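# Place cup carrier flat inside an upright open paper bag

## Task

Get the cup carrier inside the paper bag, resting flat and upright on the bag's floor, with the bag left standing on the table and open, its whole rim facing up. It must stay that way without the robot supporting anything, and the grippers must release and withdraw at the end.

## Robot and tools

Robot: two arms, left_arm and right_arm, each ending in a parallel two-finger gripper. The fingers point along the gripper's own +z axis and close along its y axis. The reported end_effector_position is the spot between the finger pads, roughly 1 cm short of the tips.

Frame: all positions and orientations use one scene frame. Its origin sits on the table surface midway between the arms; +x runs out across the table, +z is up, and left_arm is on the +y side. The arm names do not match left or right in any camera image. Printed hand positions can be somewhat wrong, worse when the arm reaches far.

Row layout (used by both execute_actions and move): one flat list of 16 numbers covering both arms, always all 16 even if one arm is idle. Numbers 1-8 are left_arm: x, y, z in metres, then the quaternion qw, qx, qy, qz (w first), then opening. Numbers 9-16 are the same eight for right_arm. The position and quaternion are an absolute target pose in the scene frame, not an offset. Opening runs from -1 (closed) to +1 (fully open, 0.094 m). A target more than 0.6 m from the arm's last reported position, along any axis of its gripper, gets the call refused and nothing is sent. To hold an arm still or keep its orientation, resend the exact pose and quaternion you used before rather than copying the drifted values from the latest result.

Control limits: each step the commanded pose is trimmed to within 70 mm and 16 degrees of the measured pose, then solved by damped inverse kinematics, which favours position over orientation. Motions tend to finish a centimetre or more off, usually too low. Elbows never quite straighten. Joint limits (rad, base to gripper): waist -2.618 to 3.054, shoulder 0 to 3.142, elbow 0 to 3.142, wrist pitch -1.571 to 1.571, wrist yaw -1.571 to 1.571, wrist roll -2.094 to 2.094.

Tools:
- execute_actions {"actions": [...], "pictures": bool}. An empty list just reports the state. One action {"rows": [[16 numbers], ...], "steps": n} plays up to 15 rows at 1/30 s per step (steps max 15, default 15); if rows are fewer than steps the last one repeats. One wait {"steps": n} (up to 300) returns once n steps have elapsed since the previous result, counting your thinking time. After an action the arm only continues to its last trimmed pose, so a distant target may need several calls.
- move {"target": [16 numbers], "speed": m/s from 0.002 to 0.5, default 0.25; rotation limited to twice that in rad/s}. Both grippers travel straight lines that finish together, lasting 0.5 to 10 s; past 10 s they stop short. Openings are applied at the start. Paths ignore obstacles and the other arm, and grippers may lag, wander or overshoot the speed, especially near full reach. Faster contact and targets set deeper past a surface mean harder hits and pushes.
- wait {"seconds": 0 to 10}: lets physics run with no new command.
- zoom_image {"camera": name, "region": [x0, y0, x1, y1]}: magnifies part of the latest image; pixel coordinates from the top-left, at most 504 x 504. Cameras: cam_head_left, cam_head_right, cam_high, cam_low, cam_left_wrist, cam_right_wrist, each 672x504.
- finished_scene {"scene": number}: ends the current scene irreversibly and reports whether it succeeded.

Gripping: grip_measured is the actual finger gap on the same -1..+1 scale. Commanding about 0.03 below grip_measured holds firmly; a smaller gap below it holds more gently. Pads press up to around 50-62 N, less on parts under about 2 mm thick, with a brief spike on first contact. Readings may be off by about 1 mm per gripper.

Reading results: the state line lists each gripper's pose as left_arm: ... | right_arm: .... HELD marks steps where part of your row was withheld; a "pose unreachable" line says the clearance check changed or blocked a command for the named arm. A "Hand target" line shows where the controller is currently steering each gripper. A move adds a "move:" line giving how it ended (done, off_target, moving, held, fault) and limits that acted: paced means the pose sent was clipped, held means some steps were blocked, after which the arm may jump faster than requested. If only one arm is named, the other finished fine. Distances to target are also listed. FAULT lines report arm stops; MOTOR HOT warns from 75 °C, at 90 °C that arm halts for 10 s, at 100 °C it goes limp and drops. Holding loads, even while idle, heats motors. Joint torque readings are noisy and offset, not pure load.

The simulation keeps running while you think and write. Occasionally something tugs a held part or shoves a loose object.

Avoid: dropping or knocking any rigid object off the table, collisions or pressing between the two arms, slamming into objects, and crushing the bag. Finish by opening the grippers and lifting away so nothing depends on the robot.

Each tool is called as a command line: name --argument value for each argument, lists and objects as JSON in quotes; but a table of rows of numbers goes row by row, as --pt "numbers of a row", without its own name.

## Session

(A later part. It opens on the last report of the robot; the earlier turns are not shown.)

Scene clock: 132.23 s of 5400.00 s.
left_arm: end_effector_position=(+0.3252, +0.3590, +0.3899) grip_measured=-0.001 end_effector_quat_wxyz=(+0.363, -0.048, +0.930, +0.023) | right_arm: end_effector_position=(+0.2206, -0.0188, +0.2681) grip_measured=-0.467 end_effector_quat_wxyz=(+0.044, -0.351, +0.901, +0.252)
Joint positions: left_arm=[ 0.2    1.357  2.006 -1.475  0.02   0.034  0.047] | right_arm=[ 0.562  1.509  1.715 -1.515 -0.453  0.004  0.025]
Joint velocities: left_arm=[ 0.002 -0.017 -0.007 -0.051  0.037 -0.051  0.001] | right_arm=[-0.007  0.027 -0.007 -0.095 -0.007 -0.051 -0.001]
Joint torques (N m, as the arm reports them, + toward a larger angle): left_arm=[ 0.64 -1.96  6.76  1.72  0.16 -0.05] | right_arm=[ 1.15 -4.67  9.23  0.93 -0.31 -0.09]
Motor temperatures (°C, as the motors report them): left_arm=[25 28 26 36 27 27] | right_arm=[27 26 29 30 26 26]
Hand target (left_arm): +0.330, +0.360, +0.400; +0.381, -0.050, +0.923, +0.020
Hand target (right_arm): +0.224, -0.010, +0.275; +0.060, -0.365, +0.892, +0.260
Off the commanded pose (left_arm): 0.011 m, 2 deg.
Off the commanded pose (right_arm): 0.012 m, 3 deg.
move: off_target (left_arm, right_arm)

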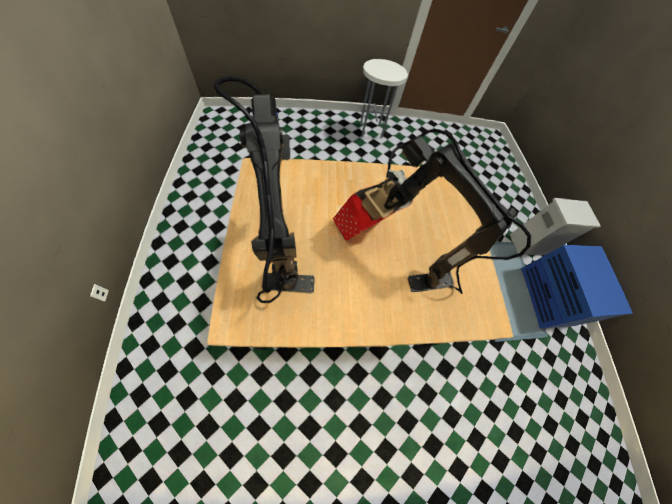

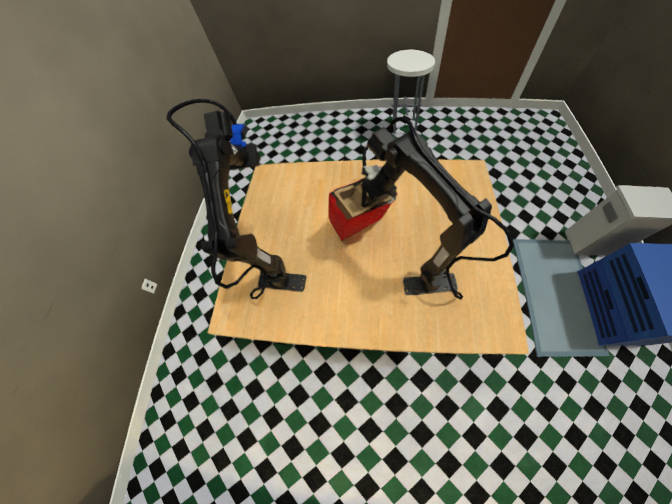

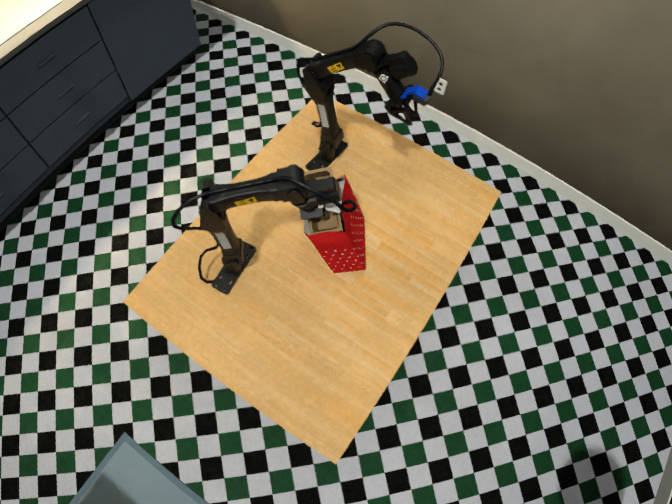

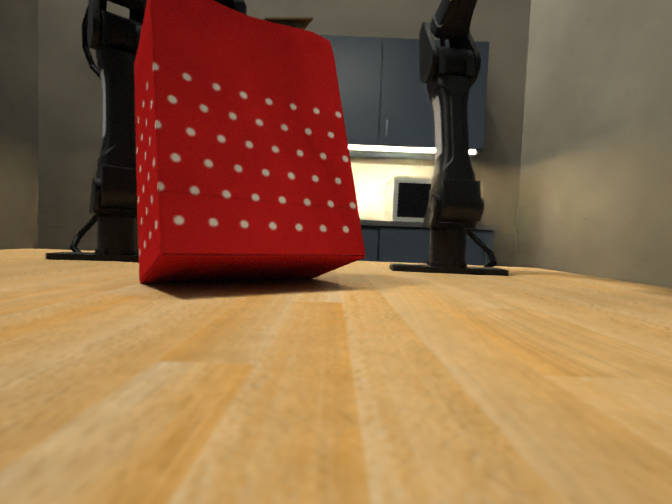

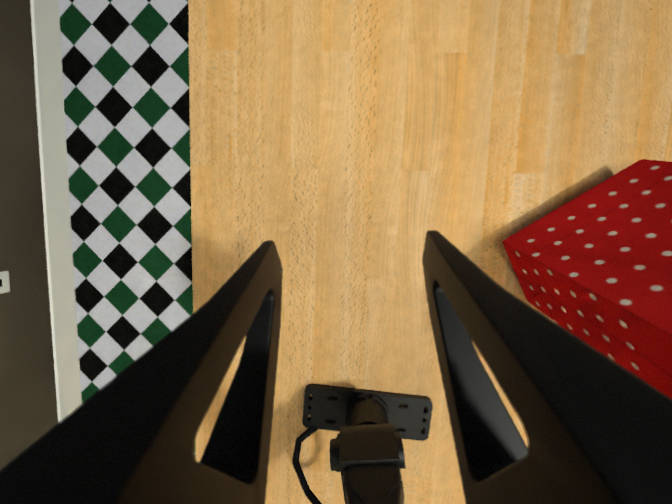

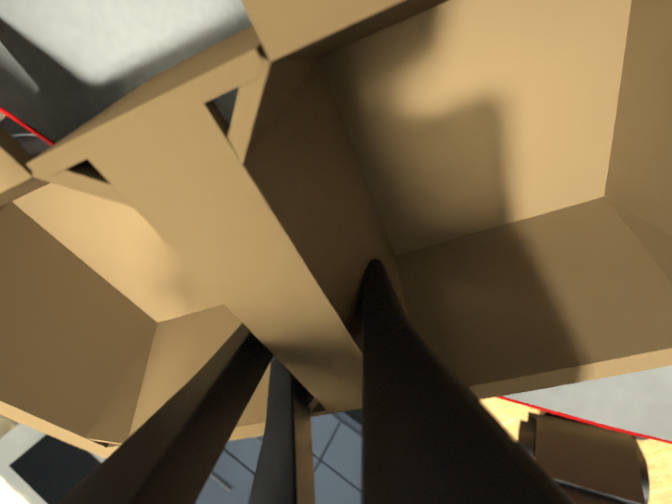

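move --target '[0.33,0.36,0.4,0.38,-0.05,0.92,0.02,0,0.272,0.012,0.26,0.089,-0.262,0.927,0.252,-0.51]' --speed 0.05

zoom_image --camera "cam_high" --region '[270,130,410,280]'

zoom_image --camera "cam_head_left" --region '[320,130,440,250]'

Scene clock: 139.30 s of 5400.00 s.
left_arm: end_effector_position=(+0.3252, +0.3590, +0.3899) grip_measured=-0.001 end_effector_quat_wxyz=(+0.363, -0.048, +0.930, +0.023) | right_arm: end_effector_position=(+0.2659, +0.0050, +0.2540) grip_measured=-0.467 end_effector_quat_wxyz=(+0.075, -0.259, +0.931, +0.247)
Joint positions: left_arm=[ 0.2    1.357  2.006 -1.475  0.02   0.034  0.047] | right_arm=[ 0.562  1.583  1.715 -1.343 -0.389  0.216  0.025]
Joint velocities: left_arm=[-0.007 -0.017  0.017 -0.037 -0.007  0.007 -0.   ] | right_arm=[-0.002 -0.007 -0.002  0.037  0.022  0.022 -0.001]
Joint torques (N m, as the arm reports them, + toward a larger angle): left_arm=[ 0.6  -2.05  6.67  1.7   0.16 -0.02] | right_arm=[ 0.7  -5.79  9.13  1.09 -0.17  0.02]
Motor temperatures (°C, as the motors report them): left_arm=[25 28 26 36 27 27] | right_arm=[27 26 29 30 26 26]
Hand target (left_arm): +0.330, +0.360, +0.400; +0.381, -0.050, +0.923, +0.020
Hand target (right_arm): +0.271, +0.012, +0.259; +0.089, -0.263, +0.927, +0.252
Off the commanded pose (left_arm): 0.011 m, 2 deg.
Off the commanded pose (right_arm): 0.011 m, 2 deg.
After step 90, 1.67 s passed at rest.
move: off_target (left_arm, right_arm)

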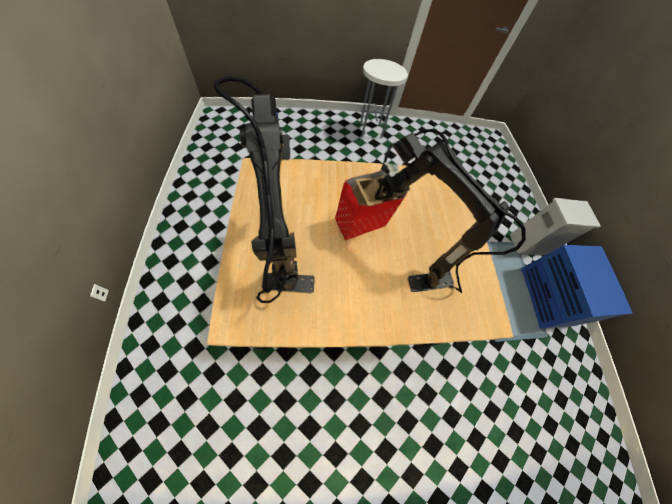

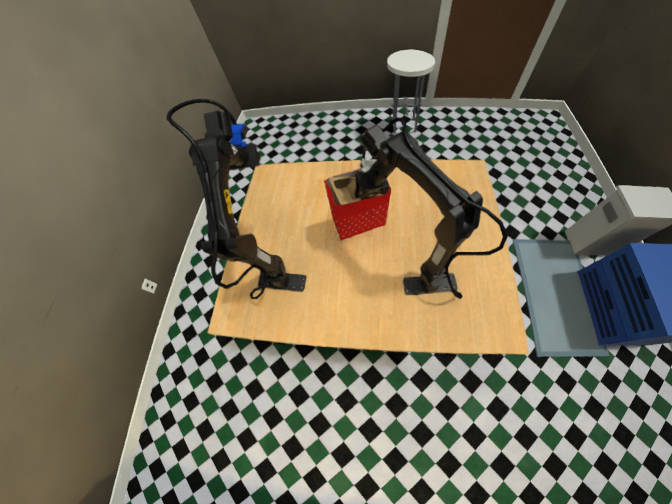

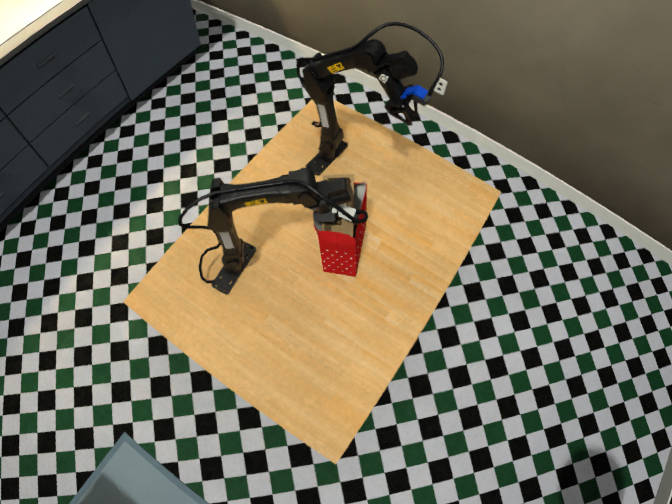

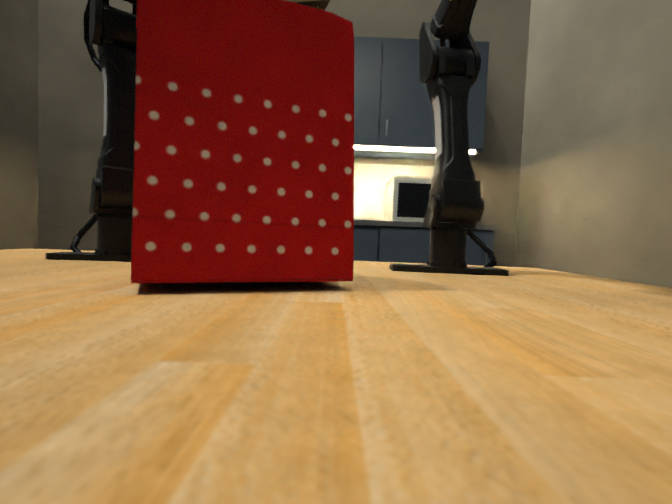

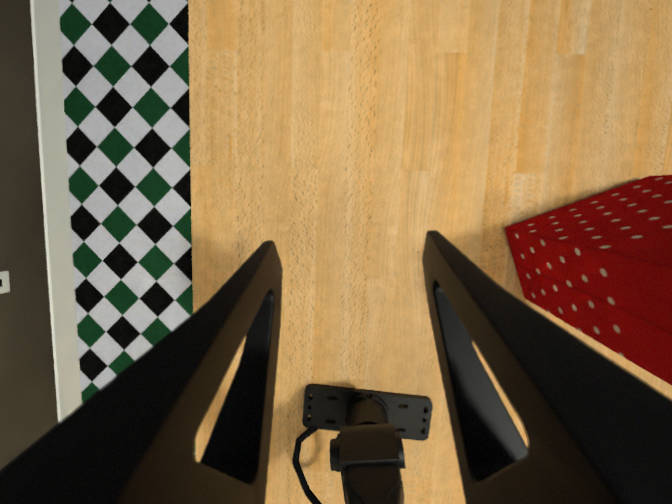

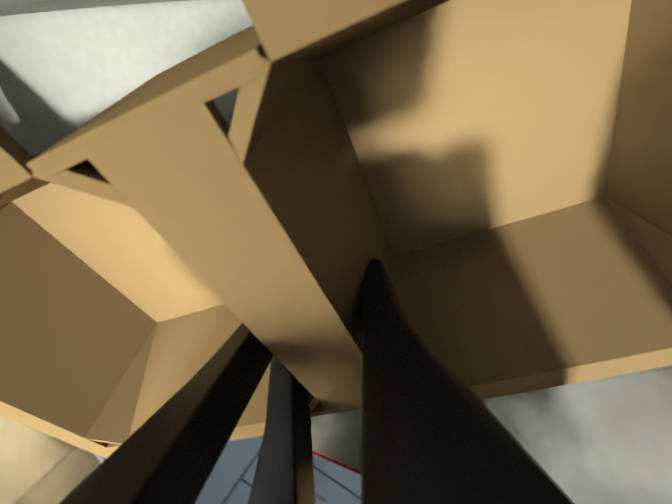

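Region (270, 130, 410, 280) of cam_high's 672x504 image, scaled by 3.360, with more detail than that image has; it fills the left 470 columns of this view, and the rest is white.

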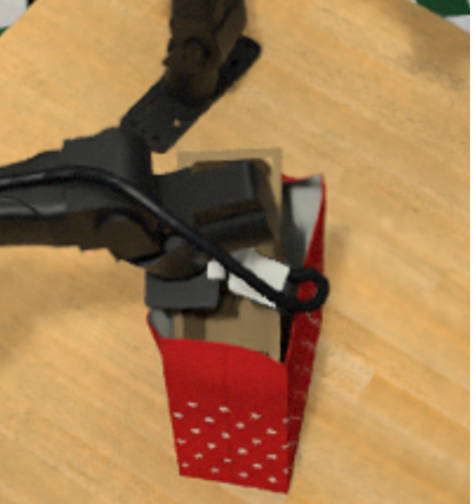

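Region (320, 130, 440, 250) of cam_head_left's 672x504 image, scaled by 4.200, with more detail than that image has.

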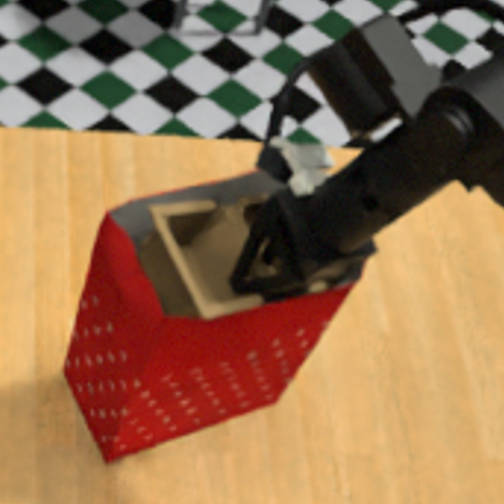

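move --target '[0.33,0.36,0.4,0.38,-0.05,0.92,0.02,0,0.297,0.018,0.262,0.075,-0.18,0.953,0.232,-0.51]' --speed 0.05

zoom_image --camera "cam_high" --region '[270,130,410,280]'

zoom_image --camera "cam_head_left" --region '[320,130,440,250]'

Scene clock: 146.00 s of 5400.00 s.
left_arm: end_effector_position=(+0.3252, +0.3590, +0.3899) grip_measured=-0.001 end_effector_quat_wxyz=(+0.363, -0.048, +0.930, +0.023) | right_arm: end_effector_position=(+0.2938, +0.0170, +0.2569) grip_measured=-0.467 end_effector_quat_wxyz=(+0.069, -0.182, +0.953, +0.233)
Joint positions: left_arm=[ 0.2    1.357  2.006 -1.475  0.02   0.034  0.047] | right_arm=[ 0.562  1.699  1.865 -1.374 -0.338  0.373  0.025]
Joint velocities: left_arm=[-0.002 -0.007  0.007  0.007 -0.022  0.022 -0.   ] | right_arm=[ 0.007 -0.002  0.002 -0.037  0.051  0.022 -0.   ]
Joint torques (N m, as the arm reports them, + toward a larger angle): left_arm=[ 0.63 -2.1   6.67  1.73  0.14 -0.01] | right_arm=[ 0.07 -6.84  9.75  0.81 -0.1   0.04]
Motor temperatures (°C, as the motors report them): left_arm=[25 28 26 36 27 27] | right_arm=[27 26 29 30 26 26]
Hand target (left_arm): +0.330, +0.360, +0.400; +0.381, -0.050, +0.923, +0.020
Hand target (right_arm): +0.297, +0.018, +0.262; +0.075, -0.180, +0.953, +0.232
Off the commanded pose (left_arm): 0.011 m, 2 deg.
Off the commanded pose (right_arm): 0.006 m, 1 deg.
After step 90, 1.73 s passed at rest.
move: off_target (left_arm)

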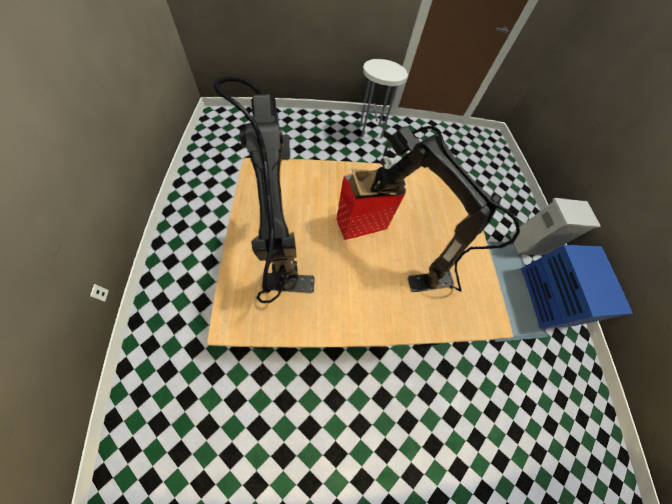

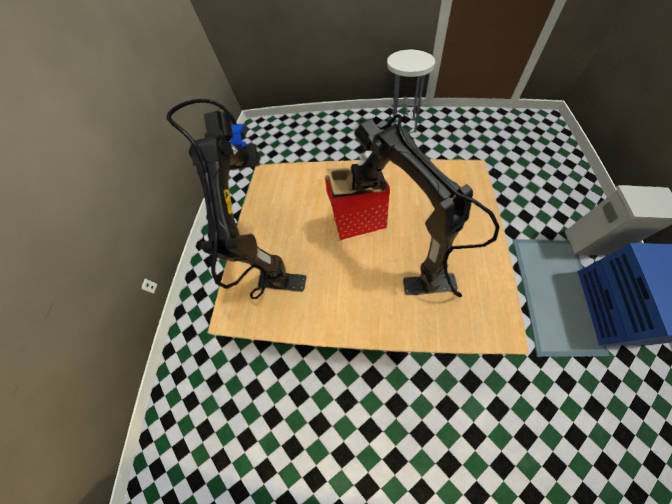

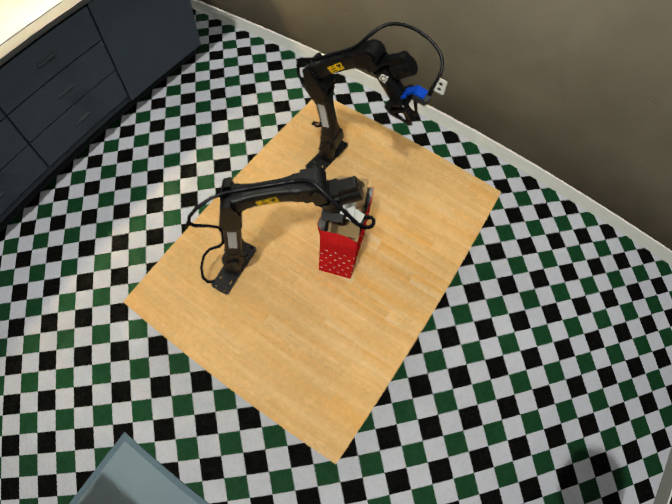

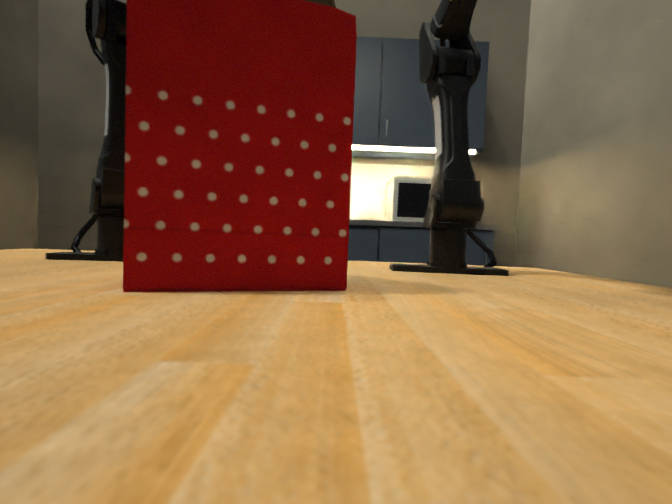

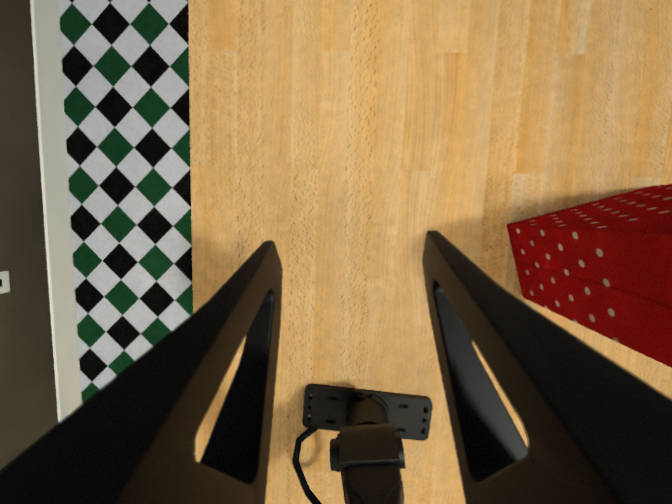

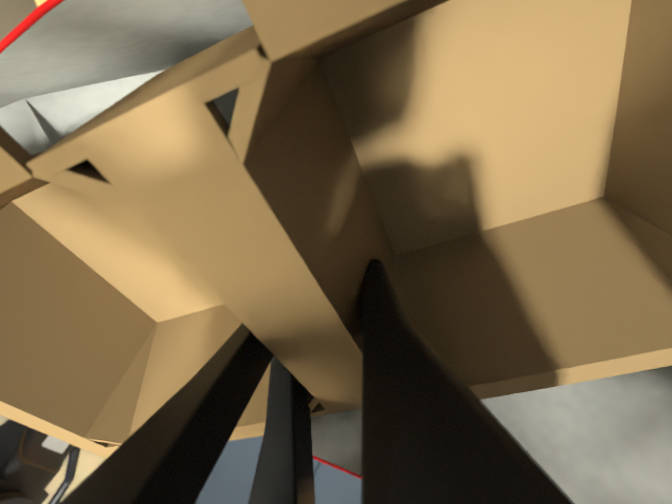

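Region (270, 130, 410, 280) of cam_high's 672x504 image, scaled by 3.360, with more detail than that image has; it fills the left 470 columns of this view, and the rest is white.

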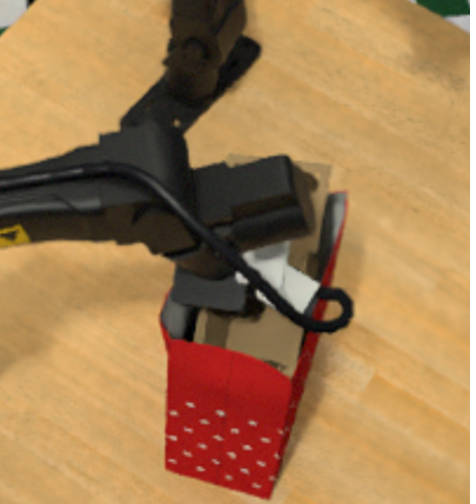

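Region (320, 130, 440, 250) of cam_head_left's 672x504 image, scaled by 4.200, with more detail than that image has.

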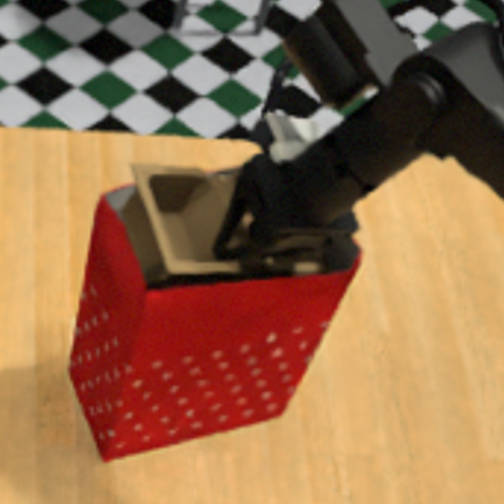

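move --target '[0.33,0.36,0.4,0.38,-0.05,0.92,0.02,0,0.3,0.012,0.212,0.065,-0.15,0.966,0.2,-0.51]' --speed 0.05

zoom_image --camera "cam_high" --region '[270,130,410,280]'

zoom_image --camera "cam_head_left" --region '[320,130,440,250]'

Scene clock: 150.93 s of 5400.00 s.
left_arm: end_effector_position=(+0.3252, +0.3590, +0.3899) grip_measured=-0.001 end_effector_quat_wxyz=(+0.363, -0.048, +0.930, +0.023) | right_arm: end_effector_position=(+0.2993, +0.0094, +0.2062) grip_measured=-0.467 end_effector_quat_wxyz=(+0.049, -0.146, +0.969, +0.195)
Joint positions: left_arm=[ 0.2    1.357  2.006 -1.475  0.02   0.034  0.047] | right_arm=[ 0.562  1.699  1.686 -1.264 -0.283  0.431  0.025]
Joint velocities: left_arm=[-0.002 -0.002 -0.002 -0.007 -0.022 -0.037  0.001] | right_arm=[ 0.007 -0.007 -0.002  0.125  0.037  0.007  0.001]
Joint torques (N m, as the arm reports them, + toward a larger angle): left_arm=[ 0.67 -2.07  6.72  1.67  0.16 -0.02] | right_arm=[ 0.85 -9.9   6.2   1.   -0.03  0.01]
Motor temperatures (°C, as the motors report them): left_arm=[25 28 26 36 27 27] | right_arm=[27 26 29 29 26 26]
Hand target (left_arm): +0.330, +0.360, +0.400; +0.381, -0.050, +0.923, +0.020
Hand target (right_arm): +0.299, +0.011, +0.212; +0.065, -0.150, +0.966, +0.200
Off the commanded pose (left_arm): 0.011 m, 2 deg.
Off the commanded pose (right_arm): 0.006 m, 2 deg.
After step 90, 0.60 s passed at rest.
move: off_target (left_arm)

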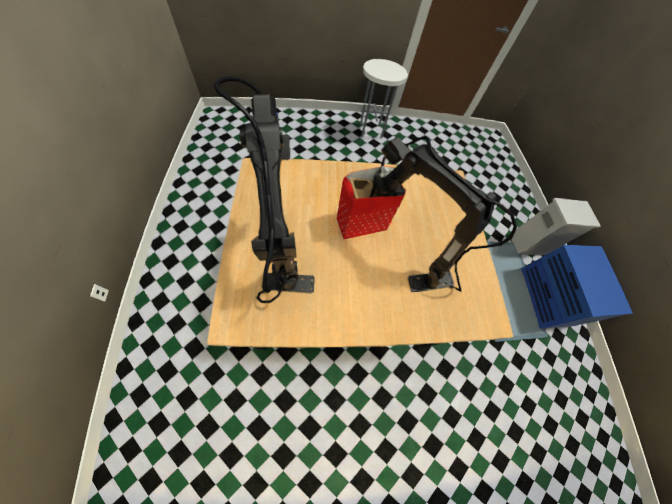

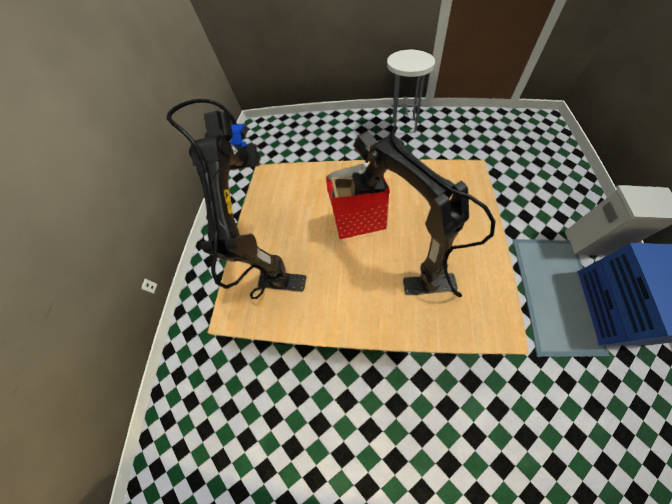

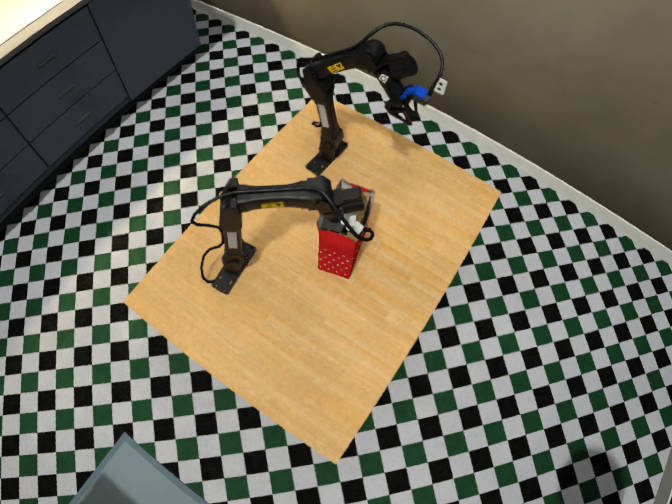

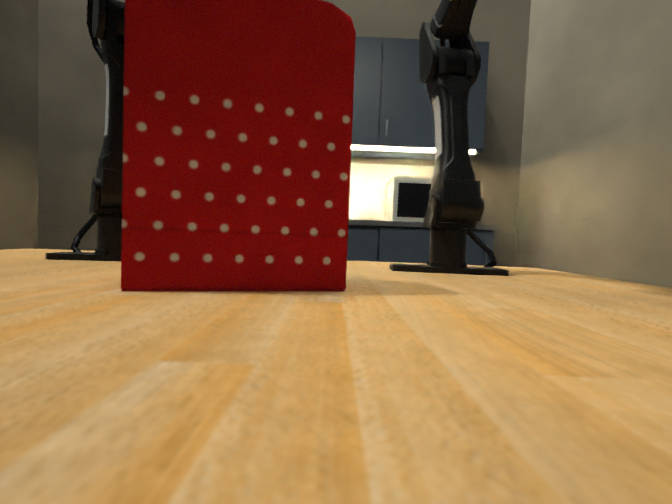

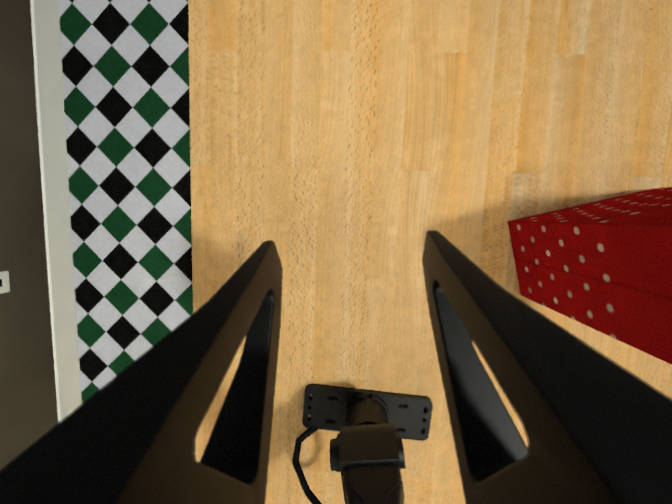

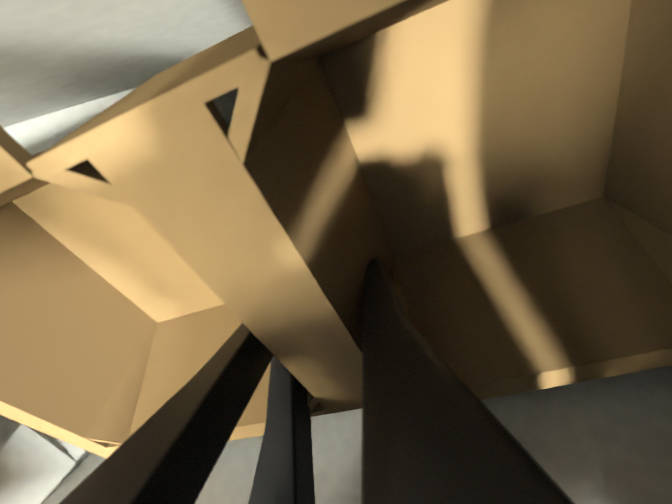

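Region (270, 130, 410, 280) of cam_high's 672x504 image, scaled by 3.360, with more detail than that image has; it fills the left 470 columns of this view, and the rest is white.

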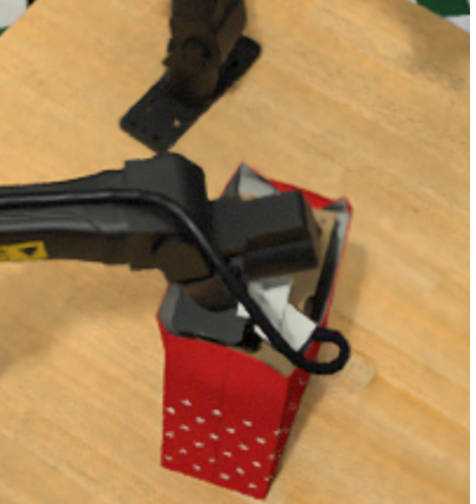

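Region (320, 130, 440, 250) of cam_head_left's 672x504 image, scaled by 4.200, with more detail than that image has.

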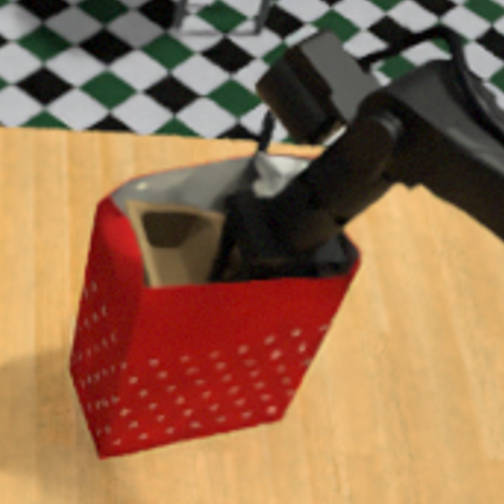

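move --target '[0.33,0.36,0.4,0.38,-0.05,0.92,0.02,0,0.306,-0.016,0.232,0.065,-0.15,0.966,0.2,-0.51]' --speed 0.05

zoom_image --camera "cam_high" --region '[270,130,410,280]'

zoom_image --camera "cam_head_left" --region '[320,130,440,250]'

Scene clock: 156.87 s of 5400.00 s.
left_arm: end_effector_position=(+0.3252, +0.3590, +0.3899) grip_measured=-0.001 end_effector_quat_wxyz=(+0.363, -0.048, +0.930, +0.023) | right_arm: end_effector_position=(+0.3057, -0.0133, +0.2137) grip_measured=-0.467 end_effector_quat_wxyz=(+0.046, -0.147, +0.970, +0.187)
Joint positions: left_arm=[ 0.2    1.357  2.006 -1.475  0.02   0.034  0.047] | right_arm=[ 0.499  1.691  1.715 -1.333 -0.29   0.362  0.025]
Joint velocities: left_arm=[-0.002 -0.002 -0.007 -0.022  0.022 -0.022 -0.   ] | right_arm=[ 0.002  0.012 -0.012 -0.066 -0.081 -0.066 -0.001]
Joint torques (N m, as the arm reports them, + toward a larger angle): left_arm=[ 0.6  -2.13  6.72  1.72  0.14 -0.03] | right_arm=[ -1.01 -10.49   9.99   0.59  -0.28  -0.08]
Motor temperatures (°C, as the motors report them): left_arm=[25 28 27 36 27 27] | right_arm=[27 26 29 29 26 26]
Hand target (left_arm): +0.330, +0.360, +0.400; +0.381, -0.050, +0.923, +0.020
Hand target (right_arm): +0.306, -0.016, +0.232; +0.066, -0.150, +0.966, +0.201
Off the commanded pose (left_arm): 0.011 m, 2 deg.
Off the commanded pose (right_arm): 0.018 m, 3 deg.
After step 90, 1.77 s passed at rest.
move: off_target (left_arm, right_arm)

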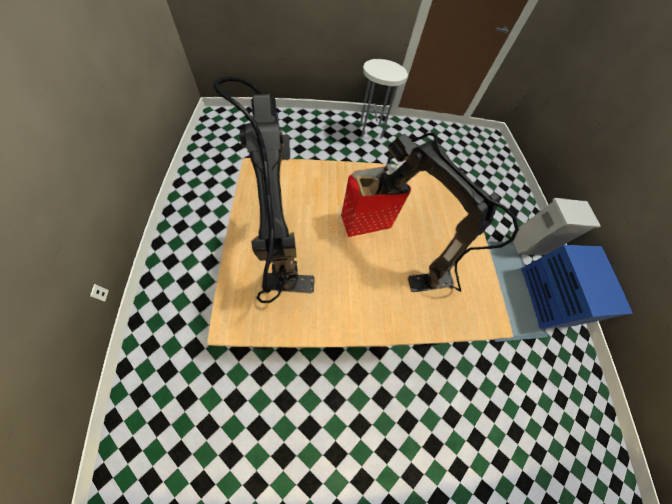

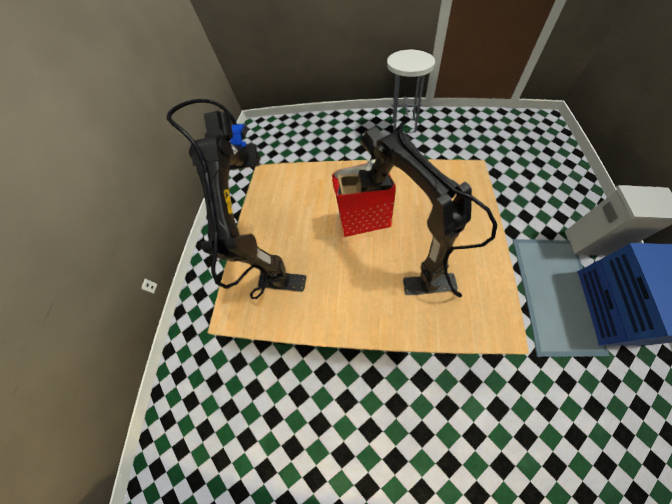

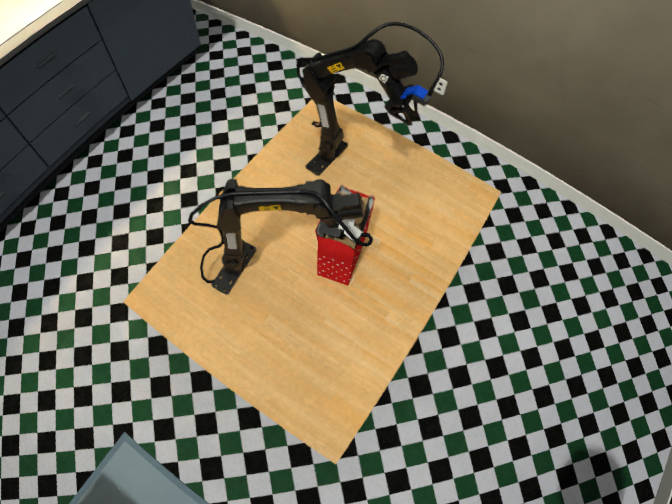

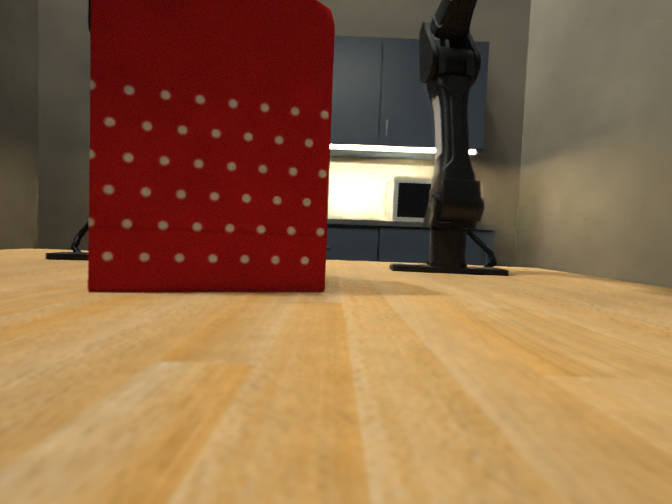

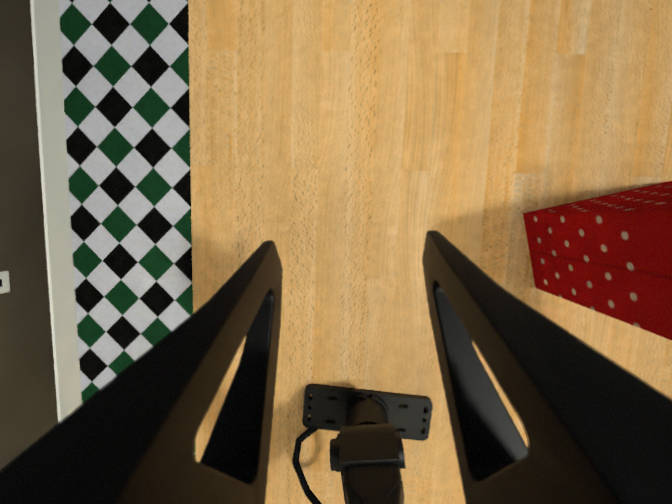

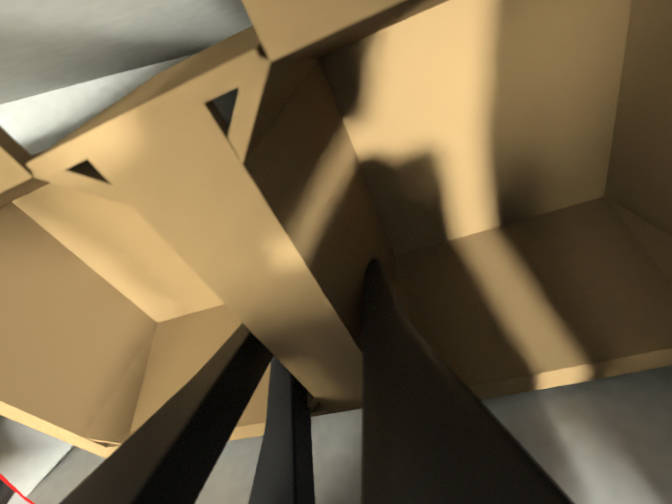

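Region (270, 130, 410, 280) of cam_high's 672x504 image, scaled by 3.360, with more detail than that image has; it fills the left 470 columns of this view, and the rest is white.

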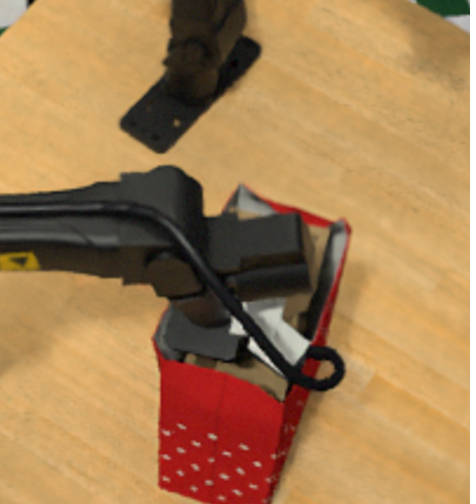

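Region (320, 130, 440, 250) of cam_head_left's 672x504 image, scaled by 4.200, with more detail than that image has.

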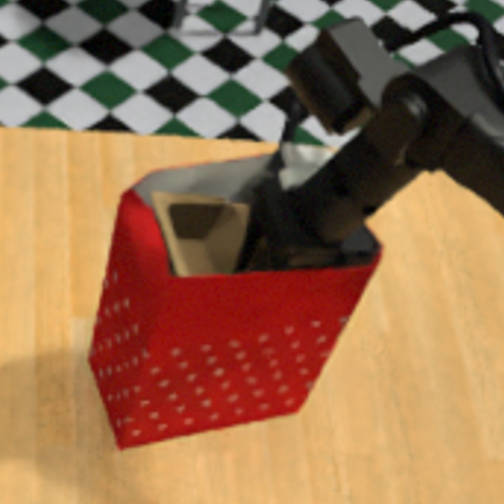

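move --target '[0.33,0.36,0.4,0.38,-0.05,0.92,0.02,0,0.309,-0.028,0.19,0.065,-0.15,0.968,0.19,-0.51]' --speed 0.05

zoom_image --camera "cam_high" --region '[270,150,410,300]'

zoom_image --camera "cam_head_left" --region '[320,130,440,250]'

Scene clock: 161.63 s of 5400.00 s.
left_arm: end_effector_position=(+0.3252, +0.3590, +0.3899) grip_measured=-0.001 end_effector_quat_wxyz=(+0.363, -0.048, +0.930, +0.023) | right_arm: end_effector_position=(+0.3052, -0.0255, +0.1825) grip_measured=-0.467 end_effector_quat_wxyz=(+0.045, -0.149, +0.971, +0.183)
Joint positions: left_arm=[ 0.2    1.357  2.006 -1.475  0.02   0.034  0.047] | right_arm=[ 0.471  1.646  1.542 -1.219 -0.29   0.329  0.025]
Joint velocities: left_arm=[-0.012  0.002  0.012  0.051  0.022 -0.022 -0.001] | right_arm=[ 0.012 -0.012 -0.002  0.022  0.051  0.051 -0.   ]
Joint torques (N m, as the arm reports them, + toward a larger angle): left_arm=[ 0.56 -2.05  6.66  1.71  0.16 -0.03] | right_arm=[ -1.02 -10.23   6.21   0.88  -0.17  -0.1 ]
Motor temperatures (°C, as the motors report them): left_arm=[25 28 27 36 27 27] | right_arm=[27 27 29 29 26 26]
Hand target (left_arm): +0.330, +0.360, +0.400; +0.381, -0.050, +0.923, +0.020
Hand target (right_arm): +0.309, -0.028, +0.190; +0.065, -0.150, +0.968, +0.190
Off the commanded pose (left_arm): 0.011 m, 2 deg.
Off the commanded pose (right_arm): 0.009 m, 2 deg.
After step 90, 0.73 s passed at rest.
move: off_target (left_arm)

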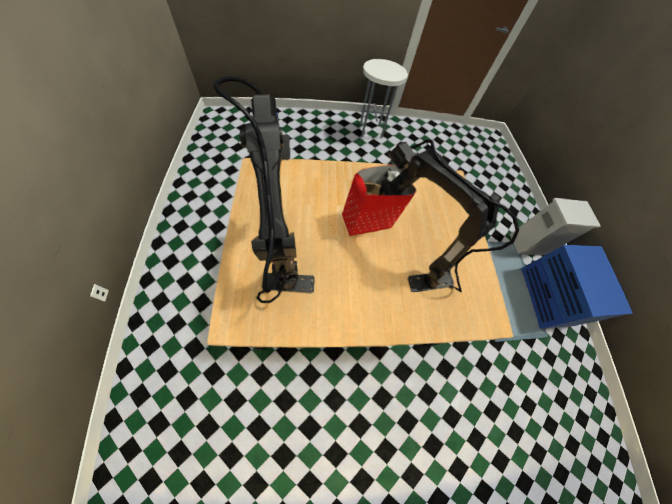

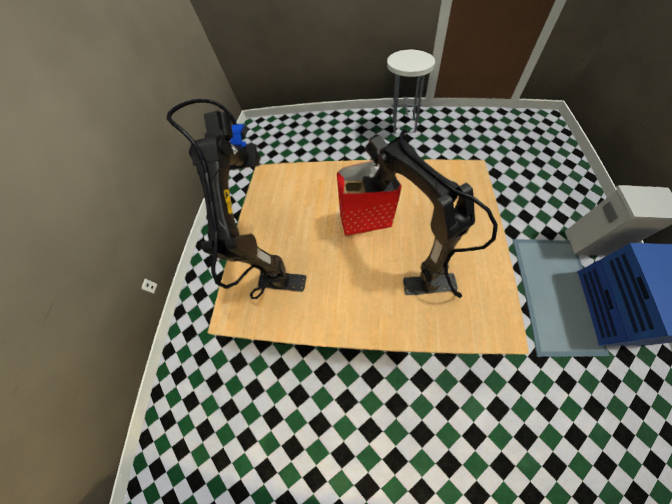

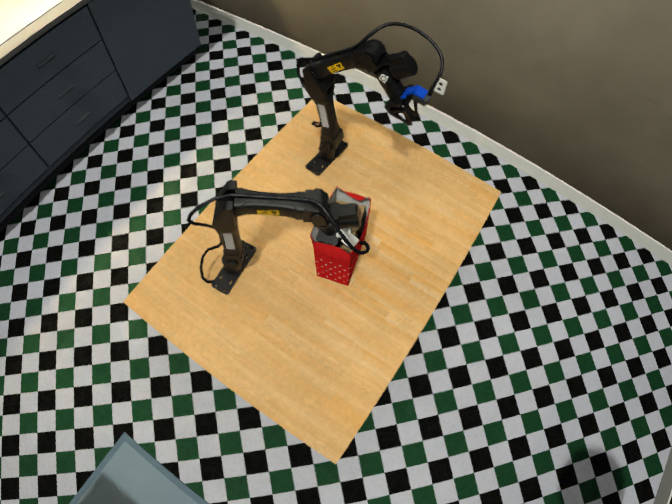

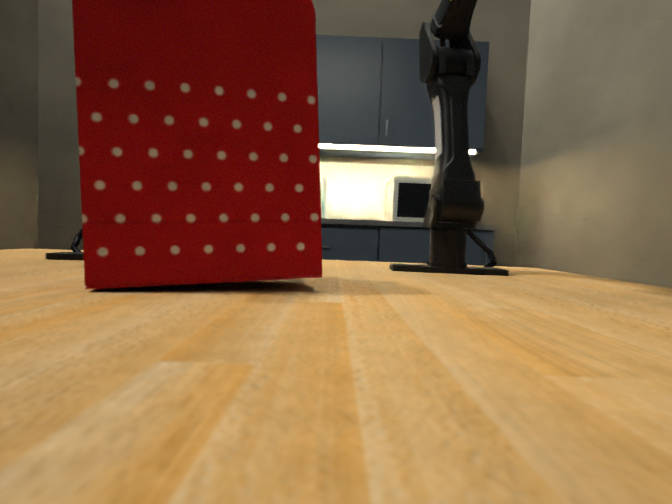

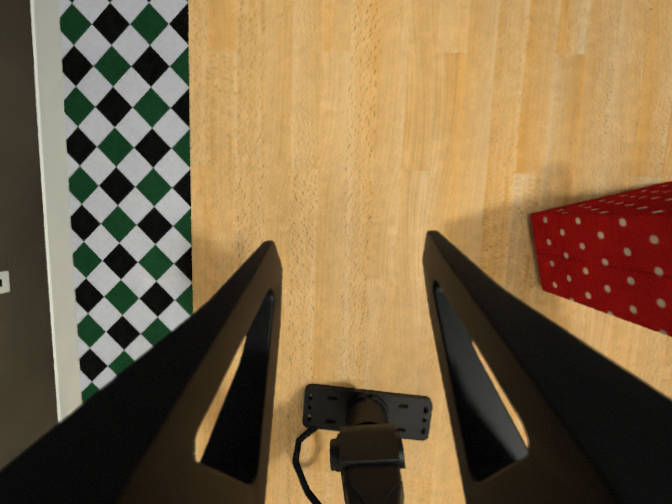

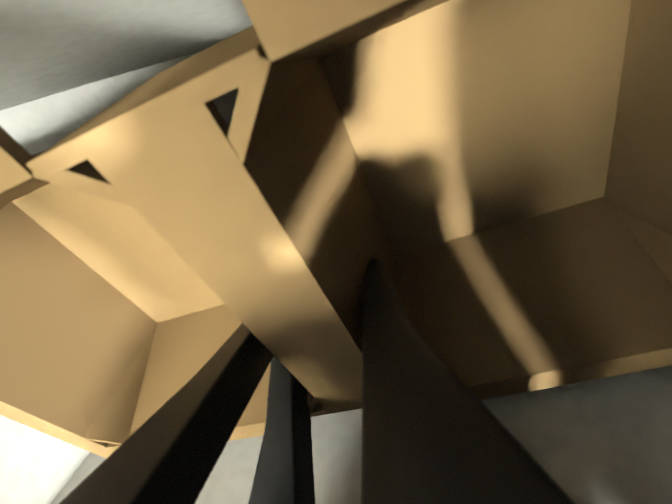

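Region (270, 150, 410, 300) of cam_high's 672x504 image, scaled by 3.360, with more detail than that image has; it fills the left 470 columns of this view, and the rest is white.

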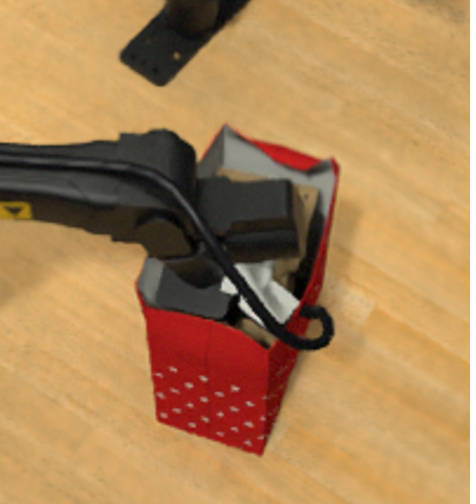

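Region (320, 130, 440, 250) of cam_head_left's 672x504 image, scaled by 4.200, with more detail than that image has.

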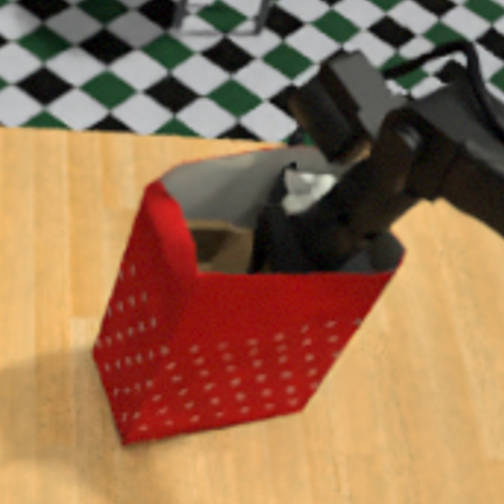

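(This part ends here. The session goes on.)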